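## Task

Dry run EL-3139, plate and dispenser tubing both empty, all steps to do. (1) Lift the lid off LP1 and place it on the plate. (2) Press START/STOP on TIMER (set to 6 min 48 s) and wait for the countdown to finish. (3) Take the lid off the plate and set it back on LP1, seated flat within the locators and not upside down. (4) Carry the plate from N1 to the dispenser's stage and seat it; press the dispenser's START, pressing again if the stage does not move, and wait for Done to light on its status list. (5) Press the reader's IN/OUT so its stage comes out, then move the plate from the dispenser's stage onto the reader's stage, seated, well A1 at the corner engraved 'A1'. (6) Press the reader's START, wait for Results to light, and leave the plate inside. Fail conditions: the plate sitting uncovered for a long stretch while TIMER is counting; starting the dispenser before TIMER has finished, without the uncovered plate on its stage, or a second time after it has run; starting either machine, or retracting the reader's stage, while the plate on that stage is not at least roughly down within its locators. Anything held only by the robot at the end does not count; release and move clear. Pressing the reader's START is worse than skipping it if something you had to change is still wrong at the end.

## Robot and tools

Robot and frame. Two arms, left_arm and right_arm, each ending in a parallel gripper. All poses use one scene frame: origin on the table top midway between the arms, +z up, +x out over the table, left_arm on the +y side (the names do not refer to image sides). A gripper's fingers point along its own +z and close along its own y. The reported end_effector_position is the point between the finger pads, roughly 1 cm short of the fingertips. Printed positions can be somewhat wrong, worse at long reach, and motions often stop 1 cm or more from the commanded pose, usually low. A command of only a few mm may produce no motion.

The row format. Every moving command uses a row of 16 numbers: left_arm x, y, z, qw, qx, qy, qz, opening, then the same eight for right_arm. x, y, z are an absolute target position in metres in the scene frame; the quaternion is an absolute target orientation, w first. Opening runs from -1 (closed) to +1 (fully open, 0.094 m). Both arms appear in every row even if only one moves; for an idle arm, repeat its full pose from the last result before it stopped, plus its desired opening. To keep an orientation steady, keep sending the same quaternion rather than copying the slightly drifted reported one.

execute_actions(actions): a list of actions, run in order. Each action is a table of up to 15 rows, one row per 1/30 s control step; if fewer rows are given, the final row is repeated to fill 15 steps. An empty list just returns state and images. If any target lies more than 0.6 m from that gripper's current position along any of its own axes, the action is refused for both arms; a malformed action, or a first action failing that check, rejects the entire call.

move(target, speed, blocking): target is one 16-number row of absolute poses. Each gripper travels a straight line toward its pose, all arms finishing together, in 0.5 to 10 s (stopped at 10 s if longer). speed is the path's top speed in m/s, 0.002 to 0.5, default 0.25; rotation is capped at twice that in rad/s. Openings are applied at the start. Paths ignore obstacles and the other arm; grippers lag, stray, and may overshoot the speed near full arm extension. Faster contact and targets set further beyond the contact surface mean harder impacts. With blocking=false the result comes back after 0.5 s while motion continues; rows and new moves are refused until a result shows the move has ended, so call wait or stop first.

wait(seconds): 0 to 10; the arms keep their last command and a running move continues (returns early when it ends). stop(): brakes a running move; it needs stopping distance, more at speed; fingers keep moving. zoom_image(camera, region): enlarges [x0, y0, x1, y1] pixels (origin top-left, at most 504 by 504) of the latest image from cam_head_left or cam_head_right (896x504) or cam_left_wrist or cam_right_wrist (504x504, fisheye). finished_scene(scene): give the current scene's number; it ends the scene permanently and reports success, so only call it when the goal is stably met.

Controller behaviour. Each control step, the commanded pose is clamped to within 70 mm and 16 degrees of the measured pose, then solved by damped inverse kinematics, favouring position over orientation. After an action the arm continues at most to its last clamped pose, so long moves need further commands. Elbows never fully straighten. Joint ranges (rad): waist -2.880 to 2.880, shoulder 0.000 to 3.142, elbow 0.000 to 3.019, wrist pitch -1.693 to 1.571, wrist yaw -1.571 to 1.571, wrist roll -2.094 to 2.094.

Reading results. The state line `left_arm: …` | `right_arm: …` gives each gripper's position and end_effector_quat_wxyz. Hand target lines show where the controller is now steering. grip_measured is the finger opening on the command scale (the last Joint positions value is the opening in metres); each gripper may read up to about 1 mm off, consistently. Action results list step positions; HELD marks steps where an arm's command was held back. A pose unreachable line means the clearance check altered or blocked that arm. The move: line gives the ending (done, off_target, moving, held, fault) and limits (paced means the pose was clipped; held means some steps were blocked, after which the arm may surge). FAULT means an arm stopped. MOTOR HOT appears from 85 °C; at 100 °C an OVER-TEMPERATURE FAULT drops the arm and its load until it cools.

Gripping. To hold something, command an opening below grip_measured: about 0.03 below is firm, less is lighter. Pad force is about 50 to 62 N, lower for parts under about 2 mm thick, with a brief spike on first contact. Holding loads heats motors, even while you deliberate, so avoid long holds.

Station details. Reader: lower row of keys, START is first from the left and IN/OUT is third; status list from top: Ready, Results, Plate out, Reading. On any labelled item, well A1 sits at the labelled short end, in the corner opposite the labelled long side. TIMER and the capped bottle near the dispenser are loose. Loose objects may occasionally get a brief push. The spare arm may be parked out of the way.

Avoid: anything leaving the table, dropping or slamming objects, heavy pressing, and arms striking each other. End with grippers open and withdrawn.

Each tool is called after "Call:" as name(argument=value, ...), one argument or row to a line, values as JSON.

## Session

Call:
execute_actions(
  actions=[],
)

Scene clock: 0.00 s.
left_arm: end_effector_position=(+0.4862, +0.1222, +0.2092) grip_measured=+1.000 end_effector_quat_wxyz=(+0.041, +0.079, +0.996, +0.017) | right_arm: end_effector_position=(+0.3446, -0.6242, +0.3266) grip_measured=+1.000 end_effector_quat_wxyz=(+0.460, +0.606, +0.577, +0.298)
Joint positions: left_arm=[-0.236  1.6    1.461 -1.364 -0.056 -0.207  0.094] | right_arm=[-0.732  0.919  0.811 -0.402 -0.614  1.073  0.094]
Joint velocities: left_arm=[ 0.005 -0.015  0.017 -0.002 -0.007 -0.051  0.   ] | right_arm=[-0.015  0.005 -0.017 -0.012 -0.022 -0.051  0.   ]
Hand target (left_arm): +0.493, +0.119, +0.216; +0.049, +0.078, +0.996, +0.015
Hand target (right_arm): +0.347, -0.627, +0.338; +0.469, +0.600, +0.576, +0.297

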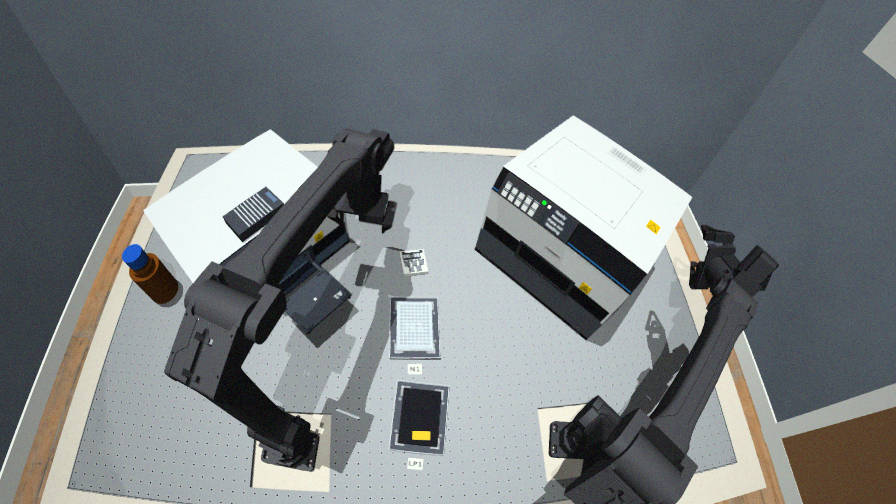

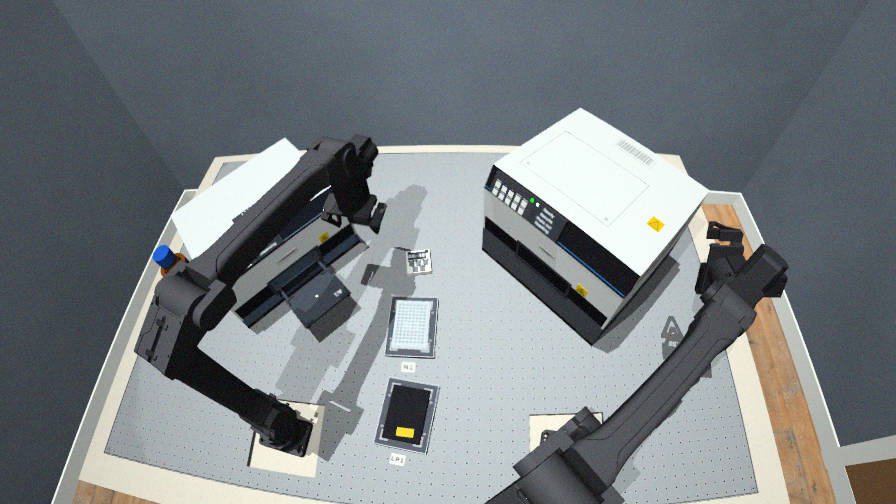

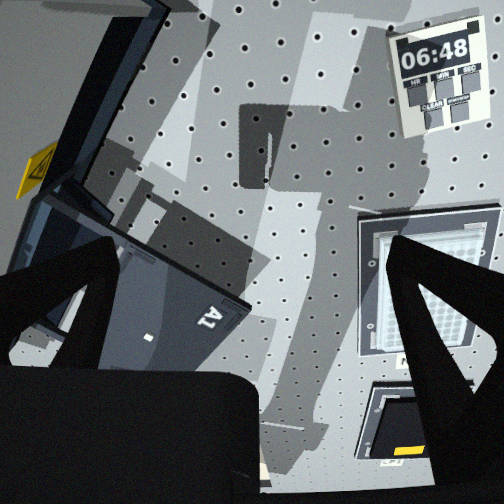

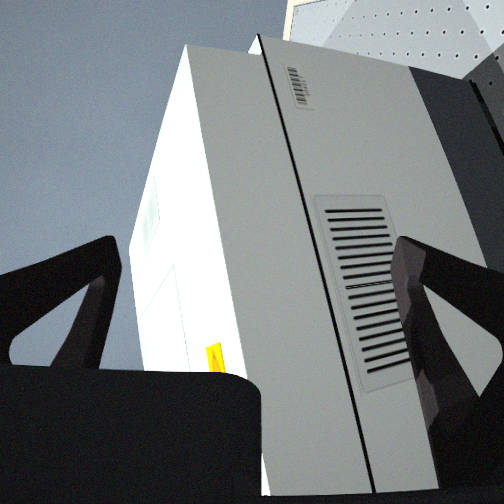

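Call:
move(
  target=[0.085,0.02,0.11,0,0.07,0.9976,0,1,0.3446,-0.6242,0.3266,0.46,0.606,0.577,0.298,1],
  speed=0.3,
)

Call:
zoom_image(
  camera="cam_head_right",
  region=[200, 200, 460, 380],
)

Scene clock: 5.70 s.
left_arm: end_effector_position=(+0.0798, +0.0199, +0.1145) grip_measured=+1.000 end_effector_quat_wxyz=(-0.009, +0.080, +0.997, +0.002) | right_arm: end_effector_position=(+0.3446, -0.6242, +0.3266) grip_measured=+1.000 end_effector_quat_wxyz=(+0.460, +0.606, +0.577, +0.298)
Joint positions: left_arm=[-1.212  1.141  0.758 -1.197  0.017 -1.183  0.094] | right_arm=[-0.732  0.919  0.811 -0.402 -0.614  1.073  0.094]
Joint velocities: left_arm=[ 0.005 -0.015 -0.012 -0.012  0.051  0.037  0.   ] | right_arm=[-0.005  0.005 -0.022 -0.022 -0.051 -0.007  0.   ]
Hand target (left_arm): +0.081, +0.023, +0.110; -0.008, +0.069, +0.998, +0.003
Hand target (right_arm): +0.345, -0.624, +0.327; +0.460, +0.606, +0.577, +0.298
Off the commanded pose (left_arm): 0.007 m, 2 deg.
Off the commanded pose (right_arm): 0.000 m, 0 deg.
move: done

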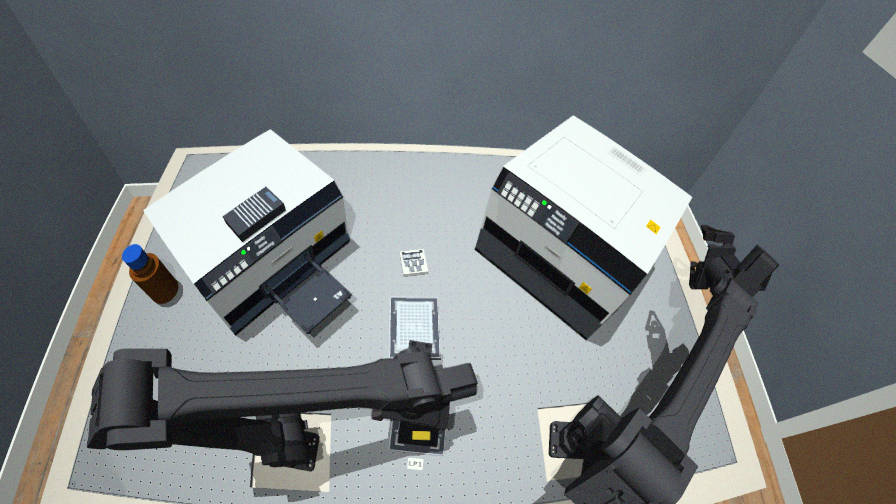

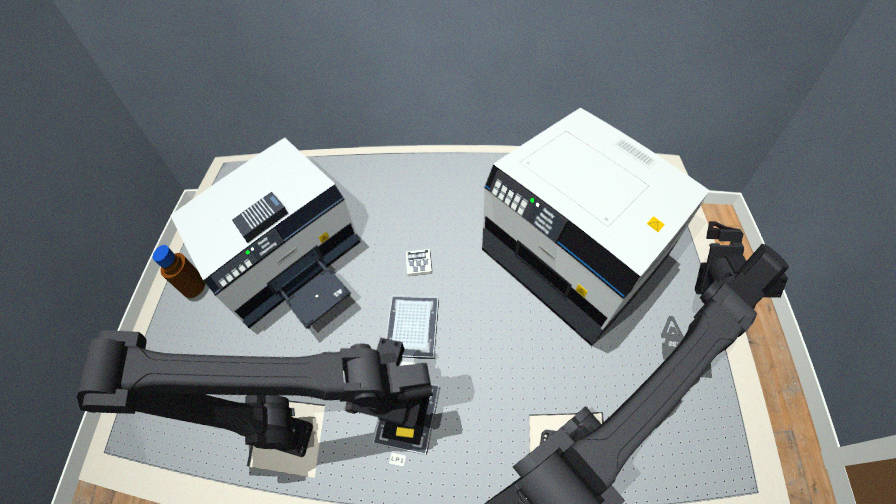

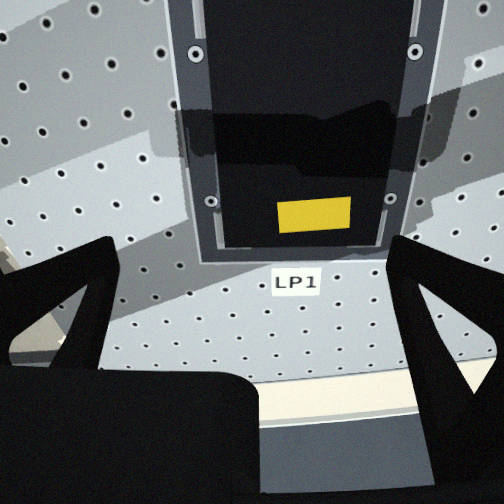

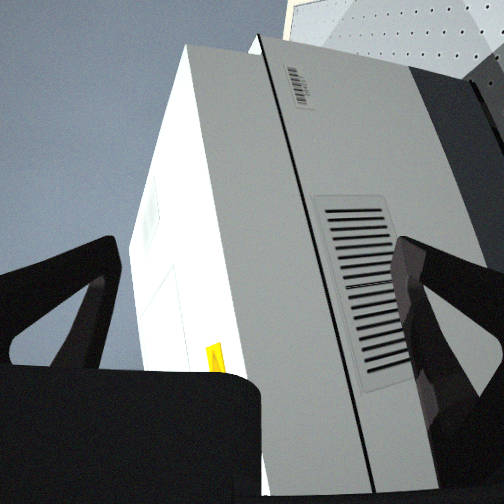

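Region (200, 200, 460, 380) of cam_head_right's 896x504 image, scaled by 1.938, with more detail than that image has; it fills the top 349 rows of this view, and the rest is white.

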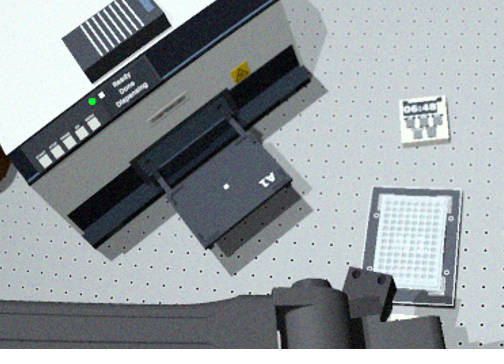

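Call:
move(
  target=[0.092,-0.007,0.06,0,0.065,0.998,0,1,0.3446,-0.6242,0.3266,0.46,0.606,0.577,0.298,1],
  speed=0.1,
)

Scene clock: 8.40 s.
left_arm: end_effector_position=(+0.0893, -0.0119, +0.0665) grip_measured=+1.000 end_effector_quat_wxyz=(-0.001, +0.076, +0.997, -0.006) | right_arm: end_effector_position=(+0.3446, -0.6242, +0.3266) grip_measured=+1.000 end_effector_quat_wxyz=(+0.460, +0.606, +0.577, +0.298)
Joint positions: left_arm=[-1.212  1.293  0.739 -1.006  0.004 -1.19   0.094] | right_arm=[-0.732  0.919  0.811 -0.402 -0.614  1.073  0.094]
Joint velocities: left_arm=[-0.034 -0.005  0.002 -0.007 -0.007 -0.007  0.   ] | right_arm=[-0.015 -0.005 -0.002  0.002  0.022 -0.037  0.   ]
Hand target (left_arm): +0.092, -0.008, +0.060; -0.000, +0.065, +0.998, -0.000
Hand target (right_arm): +0.345, -0.624, +0.327; +0.460, +0.606, +0.577, +0.298
Off the commanded pose (left_arm): 0.009 m, 1 deg.
Off the commanded pose (right_arm): 0.000 m, 0 deg.
move: done

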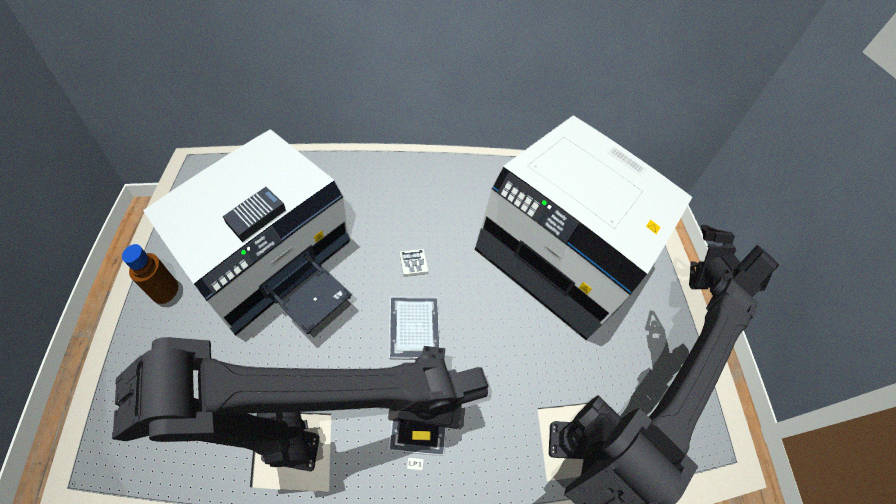

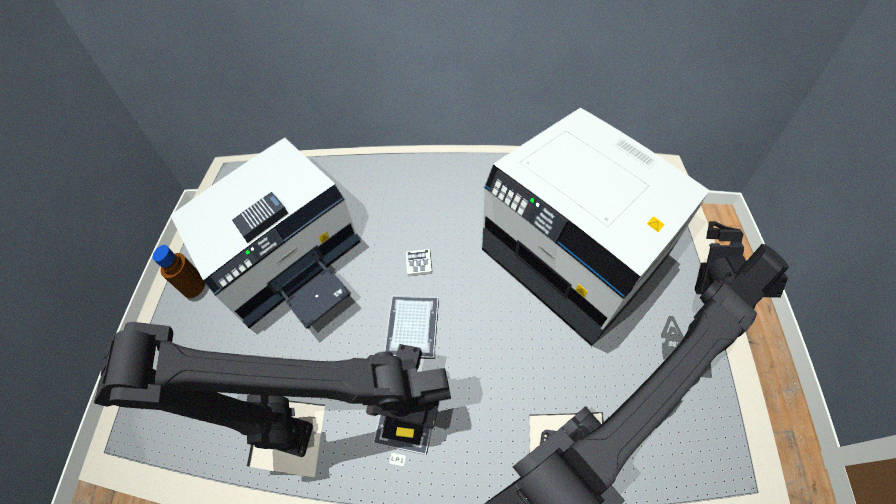

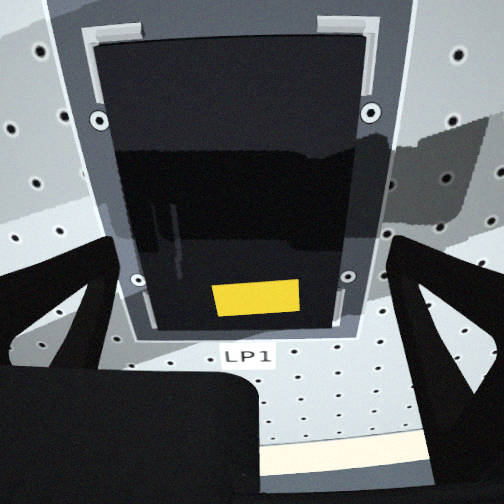

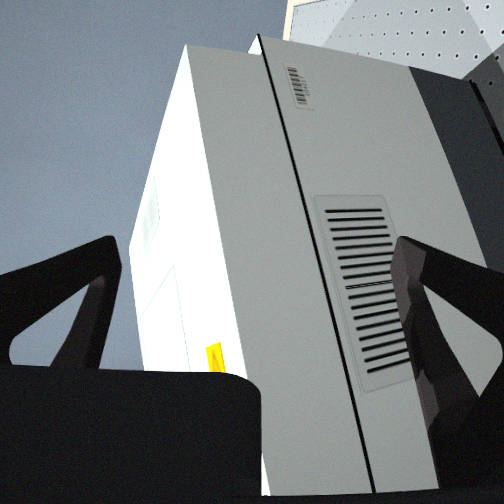

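Call:
move(
  target=[0.090,-0.001,0.044,0,0.053,0.9986,0,1,0.3446,-0.6242,0.3266,0.46,0.606,0.577,0.298,1],
  speed=0.05,
)

Scene clock: 10.87 s.
left_arm: end_effector_position=(+0.0880, -0.0060, +0.0527) grip_measured=+1.000 end_effector_quat_wxyz=(+0.000, +0.064, +0.998, -0.009) | right_arm: end_effector_position=(+0.3446, -0.6242, +0.3266) grip_measured=+1.000 end_effector_quat_wxyz=(+0.460, +0.606, +0.577, +0.298)
Joint positions: left_arm=[-1.212  1.297  0.699 -0.956  0.004 -1.214  0.094] | right_arm=[-0.732  0.919  0.811 -0.402 -0.614  1.073  0.094]
Joint velocities: left_arm=[-0.015 -0.005 -0.007  0.002  0.007 -0.051  0.   ] | right_arm=[-0.015 -0.005 -0.007  0.007 -0.037  0.095  0.   ]
Hand target (left_arm): +0.090, -0.001, +0.044; -0.000, +0.053, +0.999, -0.000
Hand target (right_arm): +0.345, -0.624, +0.327; +0.460, +0.606, +0.577, +0.298
Off the commanded pose (left_arm): 0.010 m, 2 deg.
Off the commanded pose (right_arm): 0.000 m, 0 deg.
move: done

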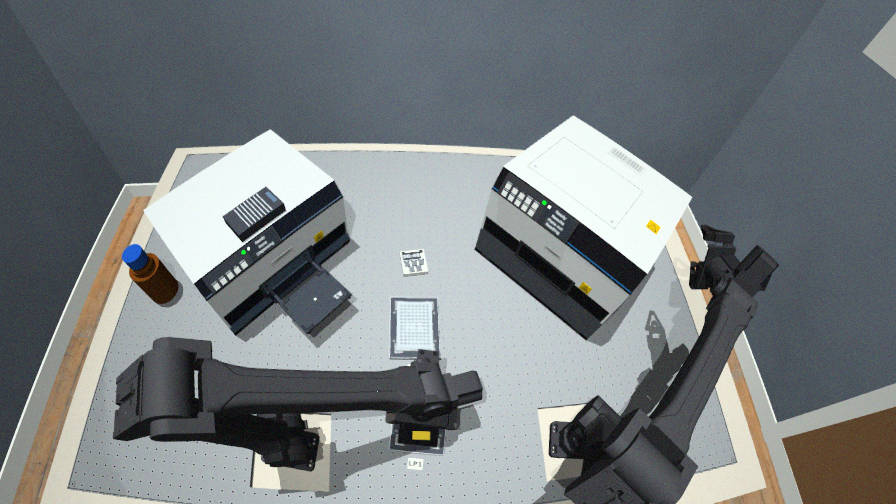

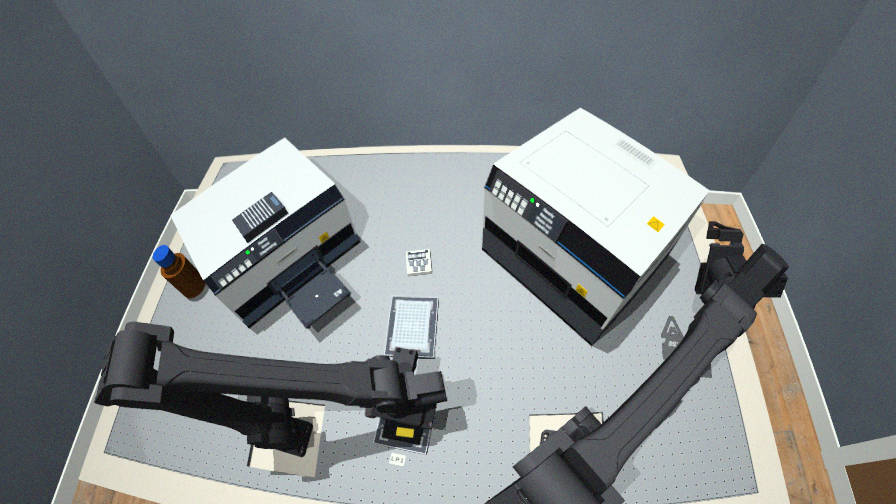

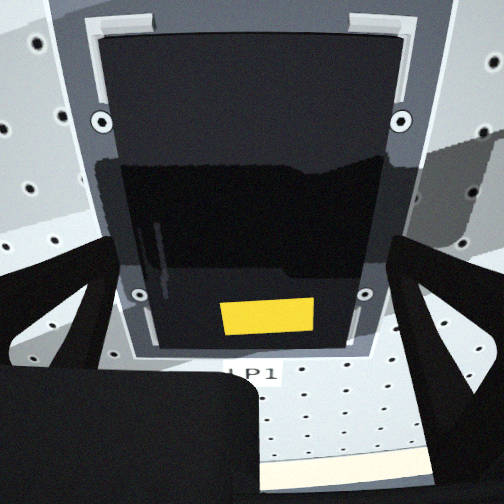

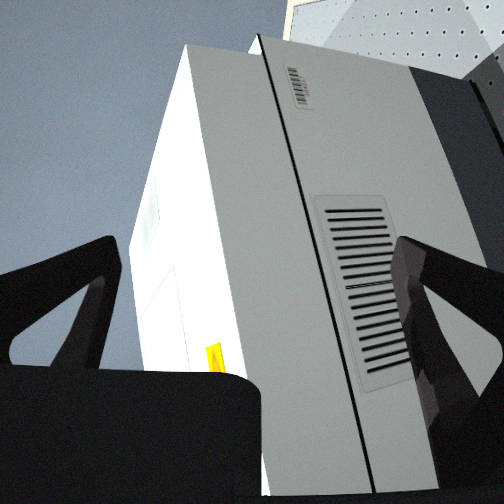

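Call:
move(
  target=[0.090,-0.001,0.030,0,0.056,0.9984,0,1,0.3446,-0.6242,0.3266,0.46,0.606,0.577,0.298,1],
  speed=0.04,
)

Call:
move(
  target=[0.090,-0.001,0.030,0,0.056,0.9984,0,0.76,0.3446,-0.6242,0.3266,0.46,0.606,0.577,0.298,1],
  speed=0.04,
)

Scene clock: 13.33 s.
left_arm: end_effector_position=(+0.0880, -0.0061, +0.0375) grip_measured=+1.000 end_effector_quat_wxyz=(+0.000, +0.063, +0.998, -0.008) | right_arm: end_effector_position=(+0.3446, -0.6242, +0.3266) grip_measured=+1.000 end_effector_quat_wxyz=(+0.460, +0.606, +0.577, +0.298)
Joint positions: left_arm=[-1.212  1.329  0.679 -0.906  0.004 -1.215  0.094] | right_arm=[-0.732  0.919  0.811 -0.402 -0.614  1.073  0.094]
Joint velocities: left_arm=[ 0.024 -0.015  0.002  0.002  0.022 -0.037  0.   ] | right_arm=[-0.005 -0.005 -0.007  0.007 -0.066 -0.066  0.   ]
Hand target (left_arm): +0.090, -0.001, +0.030; +0.000, +0.056, +0.998, -0.000
Hand target (right_arm): +0.345, -0.624, +0.327; +0.460, +0.606, +0.577, +0.298
Off the commanded pose (left_arm): 0.009 m, 1 deg.
Off the commanded pose (right_arm): 0.000 m, 0 deg.
move: done

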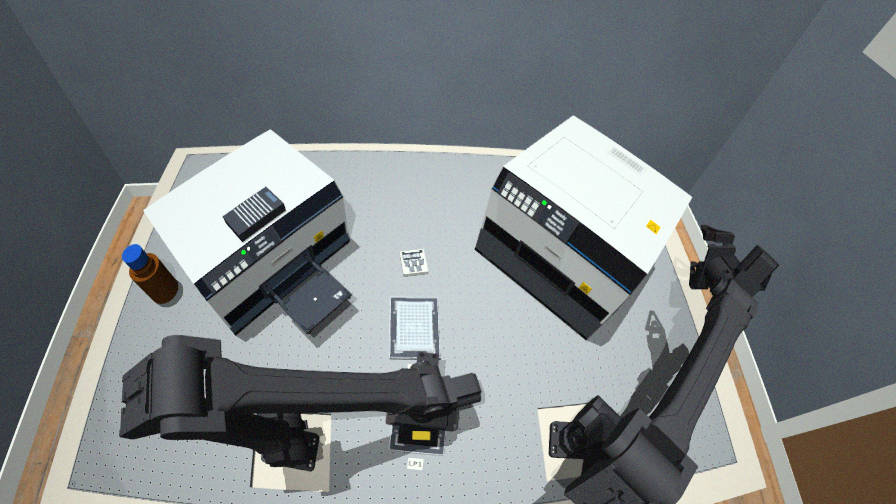

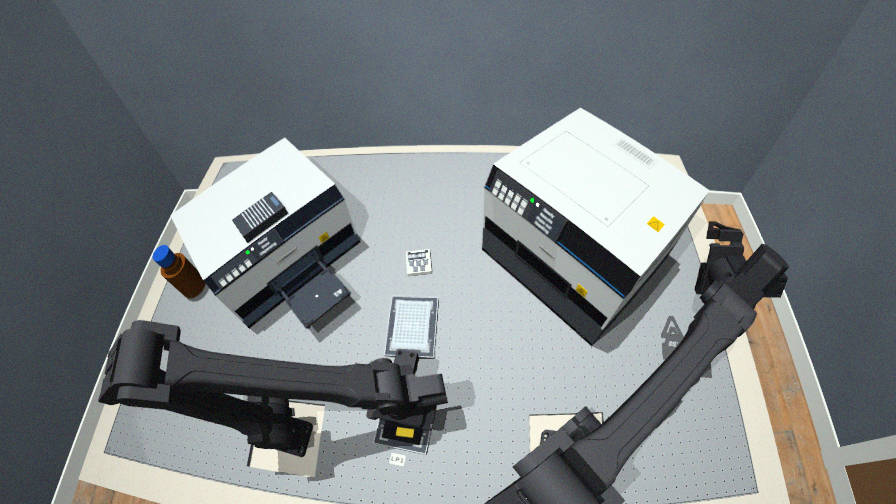

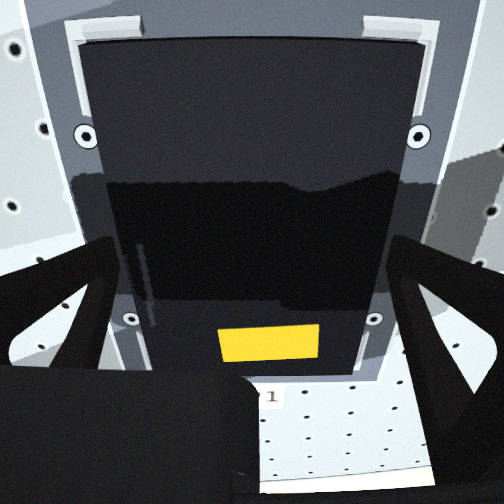

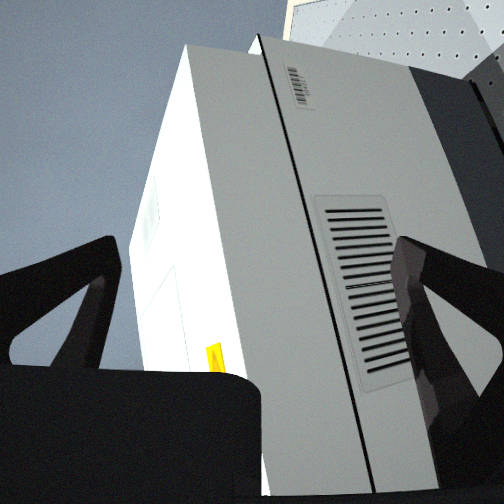

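Scene clock: 14.03 s.
left_arm: end_effector_position=(+0.0880, -0.0061, +0.0375) grip_measured=+0.779 end_effector_quat_wxyz=(+0.000, +0.063, +0.998, -0.008) | right_arm: end_effector_position=(+0.3446, -0.6242, +0.3266) grip_measured=+1.000 end_effector_quat_wxyz=(+0.460, +0.606, +0.577, +0.298)
Joint positions: left_arm=[-1.212  1.329  0.679 -0.906  0.004 -1.215  0.084] | right_arm=[-0.732  0.919  0.811 -0.402 -0.614  1.073  0.094]
Joint velocities: left_arm=[-0.005  0.005  0.002  0.002  0.007 -0.051 -0.001] | right_arm=[-0.015 -0.005  0.022 -0.012 -0.051 -0.022  0.   ]
Hand target (left_arm): +0.090, -0.001, +0.030; +0.000, +0.056, +0.998, -0.000
Hand target (right_arm): +0.345, -0.624, +0.327; +0.460, +0.606, +0.577, +0.298
Off the commanded pose (left_arm): 0.009 m, 1 deg.
Off the commanded pose (right_arm): 0.000 m, 0 deg.
move: done

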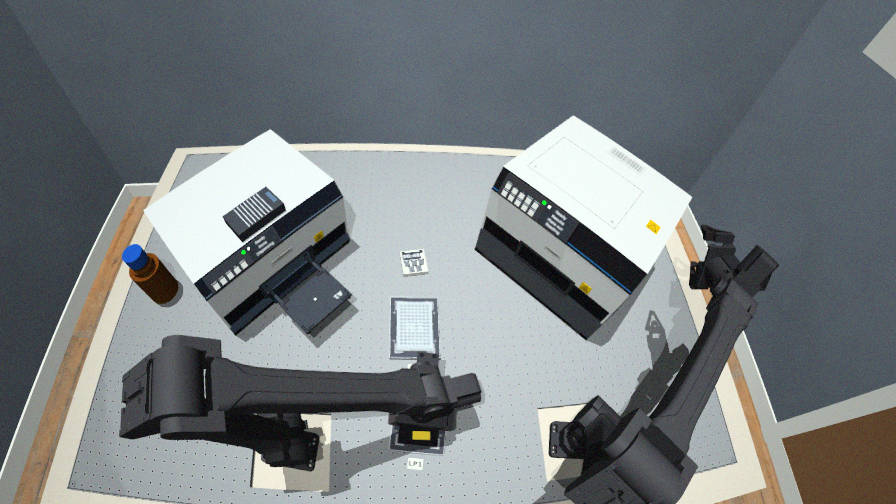

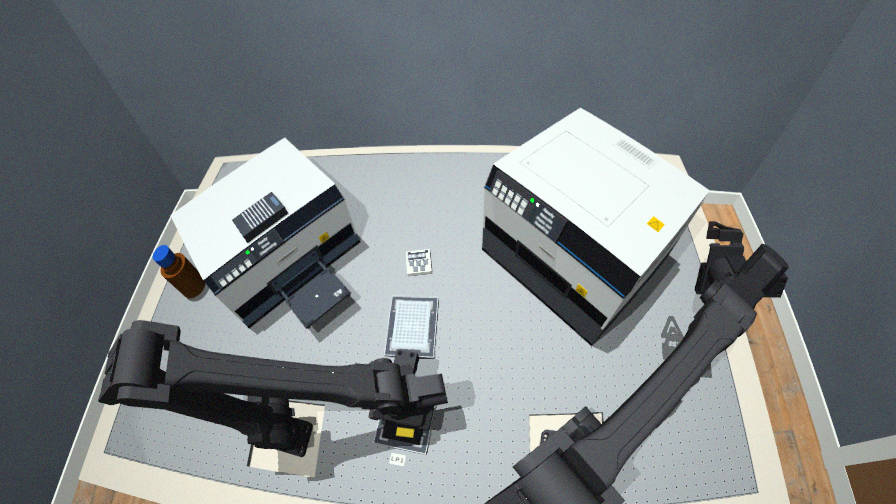

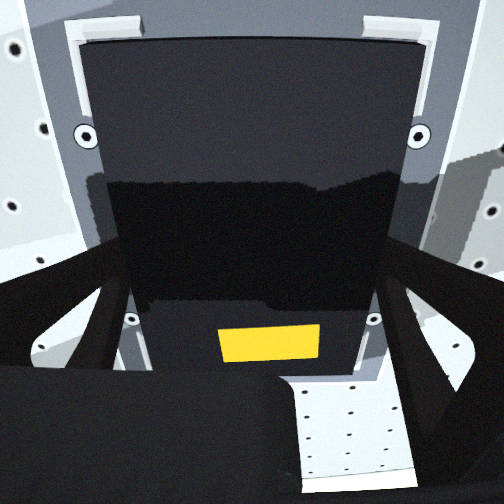

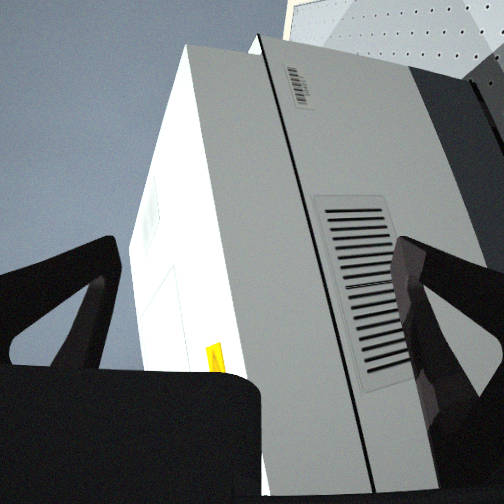

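Call:
move(
  target=[0.092,-0.022,0.11,0,0.06,0.998,0,0.745,0.3446,-0.6242,0.3266,0.46,0.606,0.577,0.298,1],
  speed=0.1,
)

Call:
move(
  target=[0.32,0.0,0.14,0,0,1,0,0.745,0.3446,-0.6242,0.3266,0.46,0.606,0.577,0.298,1],
)

Call:
move(
  target=[0.305,0.013,0.068,0,0,1,0,0.745,0.3446,-0.6242,0.3266,0.46,0.606,0.577,0.298,1],
  speed=0.1,
)

Scene clock: 18.07 s.
left_arm: end_effector_position=(+0.0873, -0.0030, +0.0916) grip_measured=+0.779 end_effector_quat_wxyz=(-0.008, +0.064, +0.998, +0.021) | right_arm: end_effector_position=(+0.3446, -0.6242, +0.3266) grip_measured=+1.000 end_effector_quat_wxyz=(+0.460, +0.606, +0.577, +0.298)
Joint positions: left_arm=[-1.212  1.267  0.791 -1.14   0.004 -1.213  0.084] | right_arm=[-0.732  0.919  0.811 -0.402 -0.614  1.073  0.094]
Joint velocities: left_arm=[ 0.005 -0.005 -0.007 -0.007 -0.022  0.007 -0.   ] | right_arm=[-0.005 -0.015  0.012 -0.002 -0.037 -0.081  0.   ]
Hand target (left_arm): +0.092, -0.021, +0.110; -0.000, +0.060, +0.998, -0.000
Hand target (right_arm): +0.345, -0.624, +0.327; +0.460, +0.606, +0.577, +0.298
Off the commanded pose (left_arm): 0.027 m, 3 deg.
Off the commanded pose (right_arm): 0.000 m, 0 deg.
move: off_target (left_arm)

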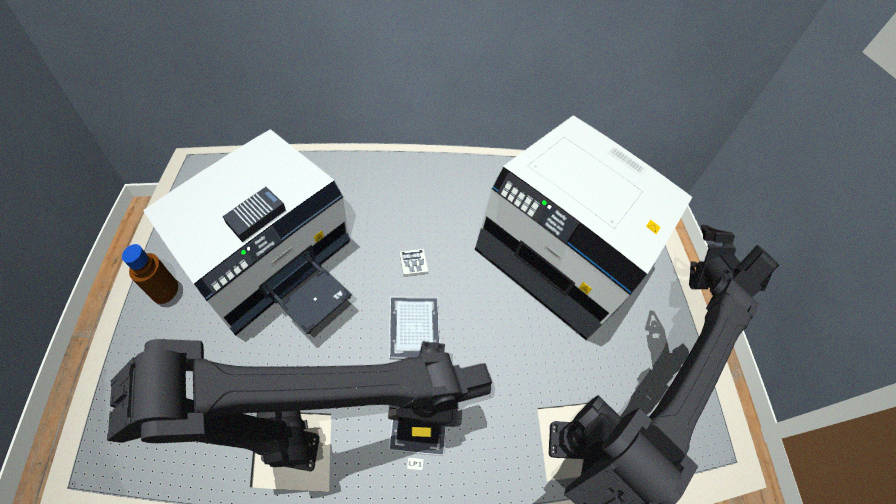

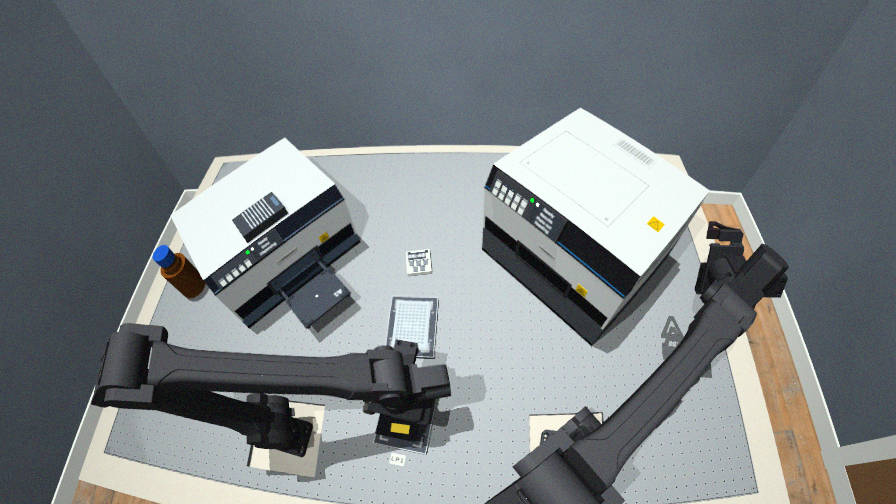

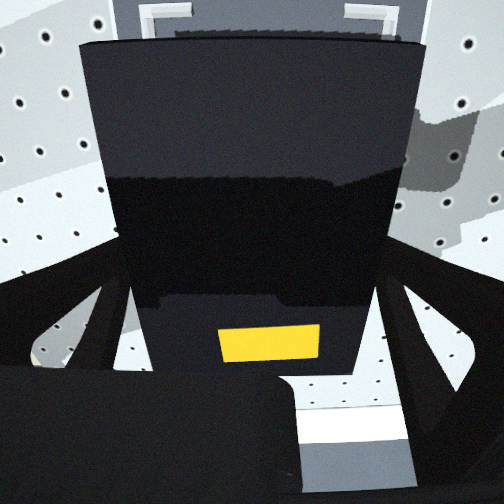

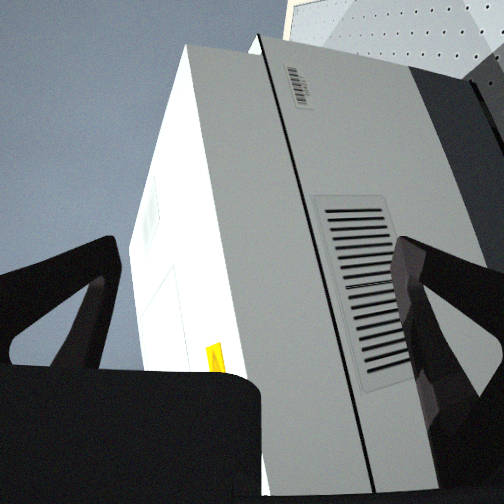

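Scene clock: 19.53 s.
left_arm: end_effector_position=(+0.3109, +0.0122, +0.1278) grip_measured=+0.779 end_effector_quat_wxyz=(-0.004, -0.009, +1.000, +0.007) | right_arm: end_effector_position=(+0.3446, -0.6242, +0.3266) grip_measured=+1.000 end_effector_quat_wxyz=(+0.460, +0.606, +0.577, +0.298)
Joint positions: left_arm=[-0.635  1.471  1.094 -1.21  -0.005 -0.784  0.084] | right_arm=[-0.732  0.919  0.811 -0.402 -0.614  1.073  0.094]
Joint velocities: left_arm=[-0.005  0.015 -0.012  0.002  0.007 -0.022 -0.001] | right_arm=[-0.005 -0.005  0.012  0.002 -0.007 -0.037  0.   ]
Hand target (left_arm): +0.322, -0.001, +0.140; +0.004, +0.000, +1.000, -0.003
Hand target (right_arm): +0.345, -0.624, +0.327; +0.460, +0.606, +0.577, +0.298
Off the commanded pose (left_arm): 0.019 m, 1 deg.
Off the commanded pose (right_arm): 0.000 m, 0 deg.
move: off_target (left_arm)

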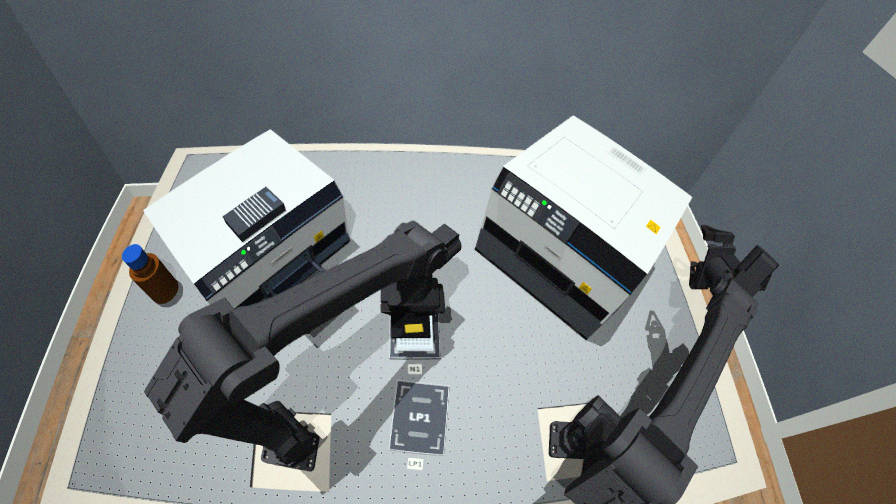

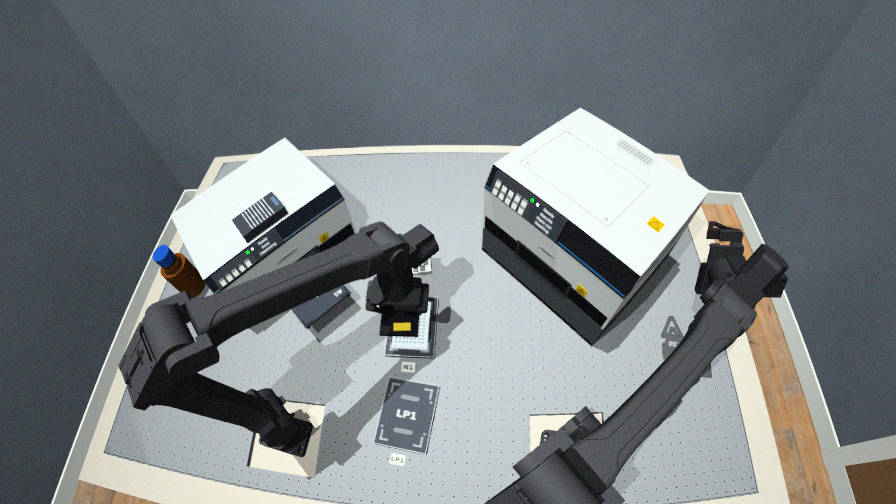

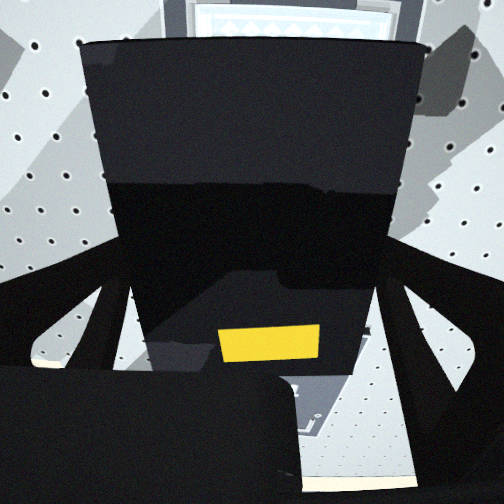

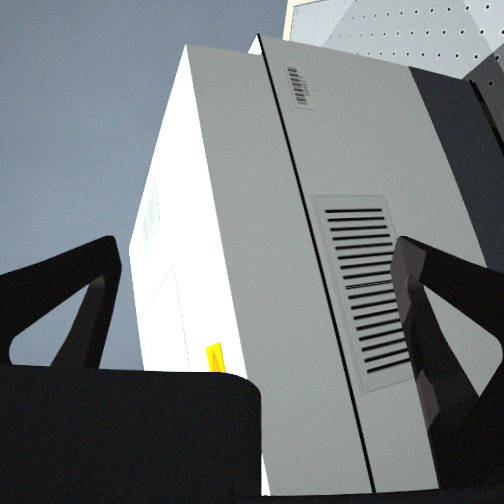

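Scene clock: 20.53 s.
left_arm: end_effector_position=(+0.3093, +0.0134, +0.0765) grip_measured=+0.779 end_effector_quat_wxyz=(+0.006, -0.009, +1.000, -0.003) | right_arm: end_effector_position=(+0.3446, -0.6242, +0.3266) grip_measured=+1.000 end_effector_quat_wxyz=(+0.460, +0.606, +0.577, +0.298)
Joint positions: left_arm=[-0.635  1.51   0.989 -1.037 -0.004 -0.784  0.084] | right_arm=[-0.732  0.919  0.811 -0.402 -0.614  1.073  0.094]
Joint velocities: left_arm=[-0.024 -0.005 -0.017 -0.007  0.037 -0.007  0.001] | right_arm=[-0.005  0.005  0.012 -0.022  0.051  0.022  0.   ]
Hand target (left_arm): +0.305, +0.013, +0.068; -0.000, +0.000, +1.000, -0.000
Hand target (right_arm): +0.345, -0.624, +0.327; +0.460, +0.606, +0.577, +0.298
Off the commanded pose (left_arm): 0.010 m, 1 deg.
Off the commanded pose (right_arm): 0.000 m, 0 deg.
move: done

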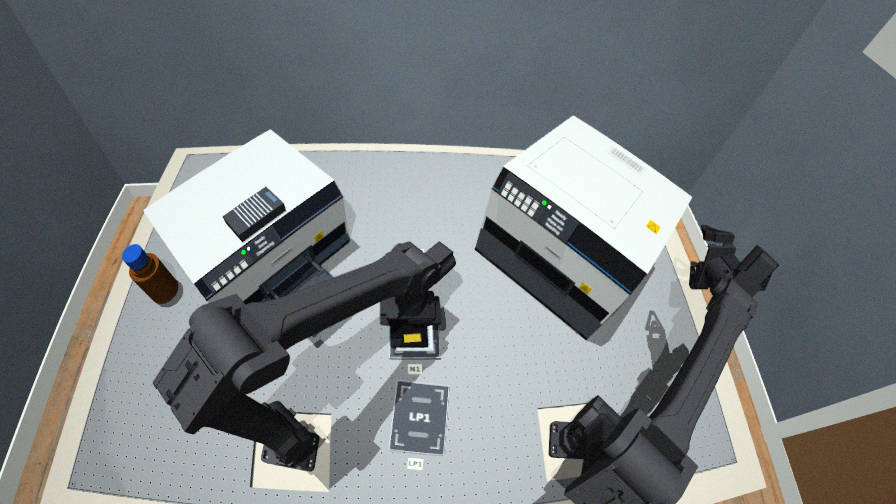

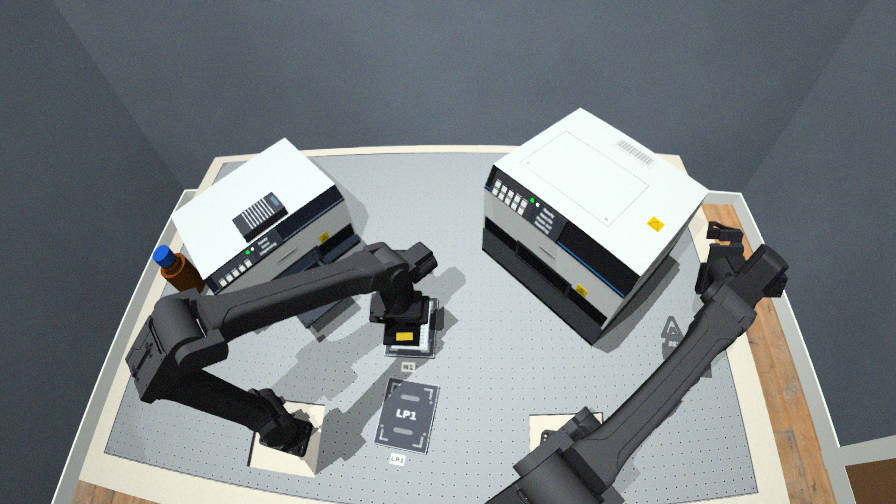

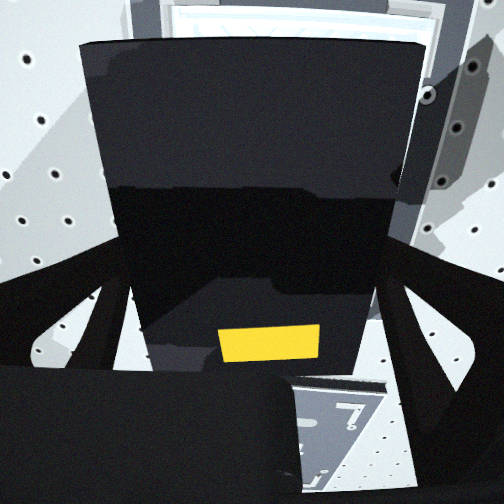

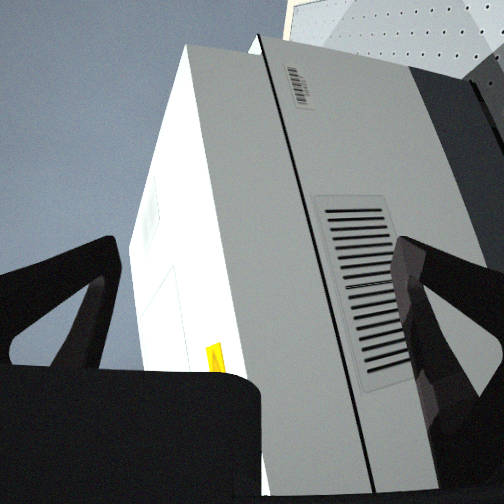

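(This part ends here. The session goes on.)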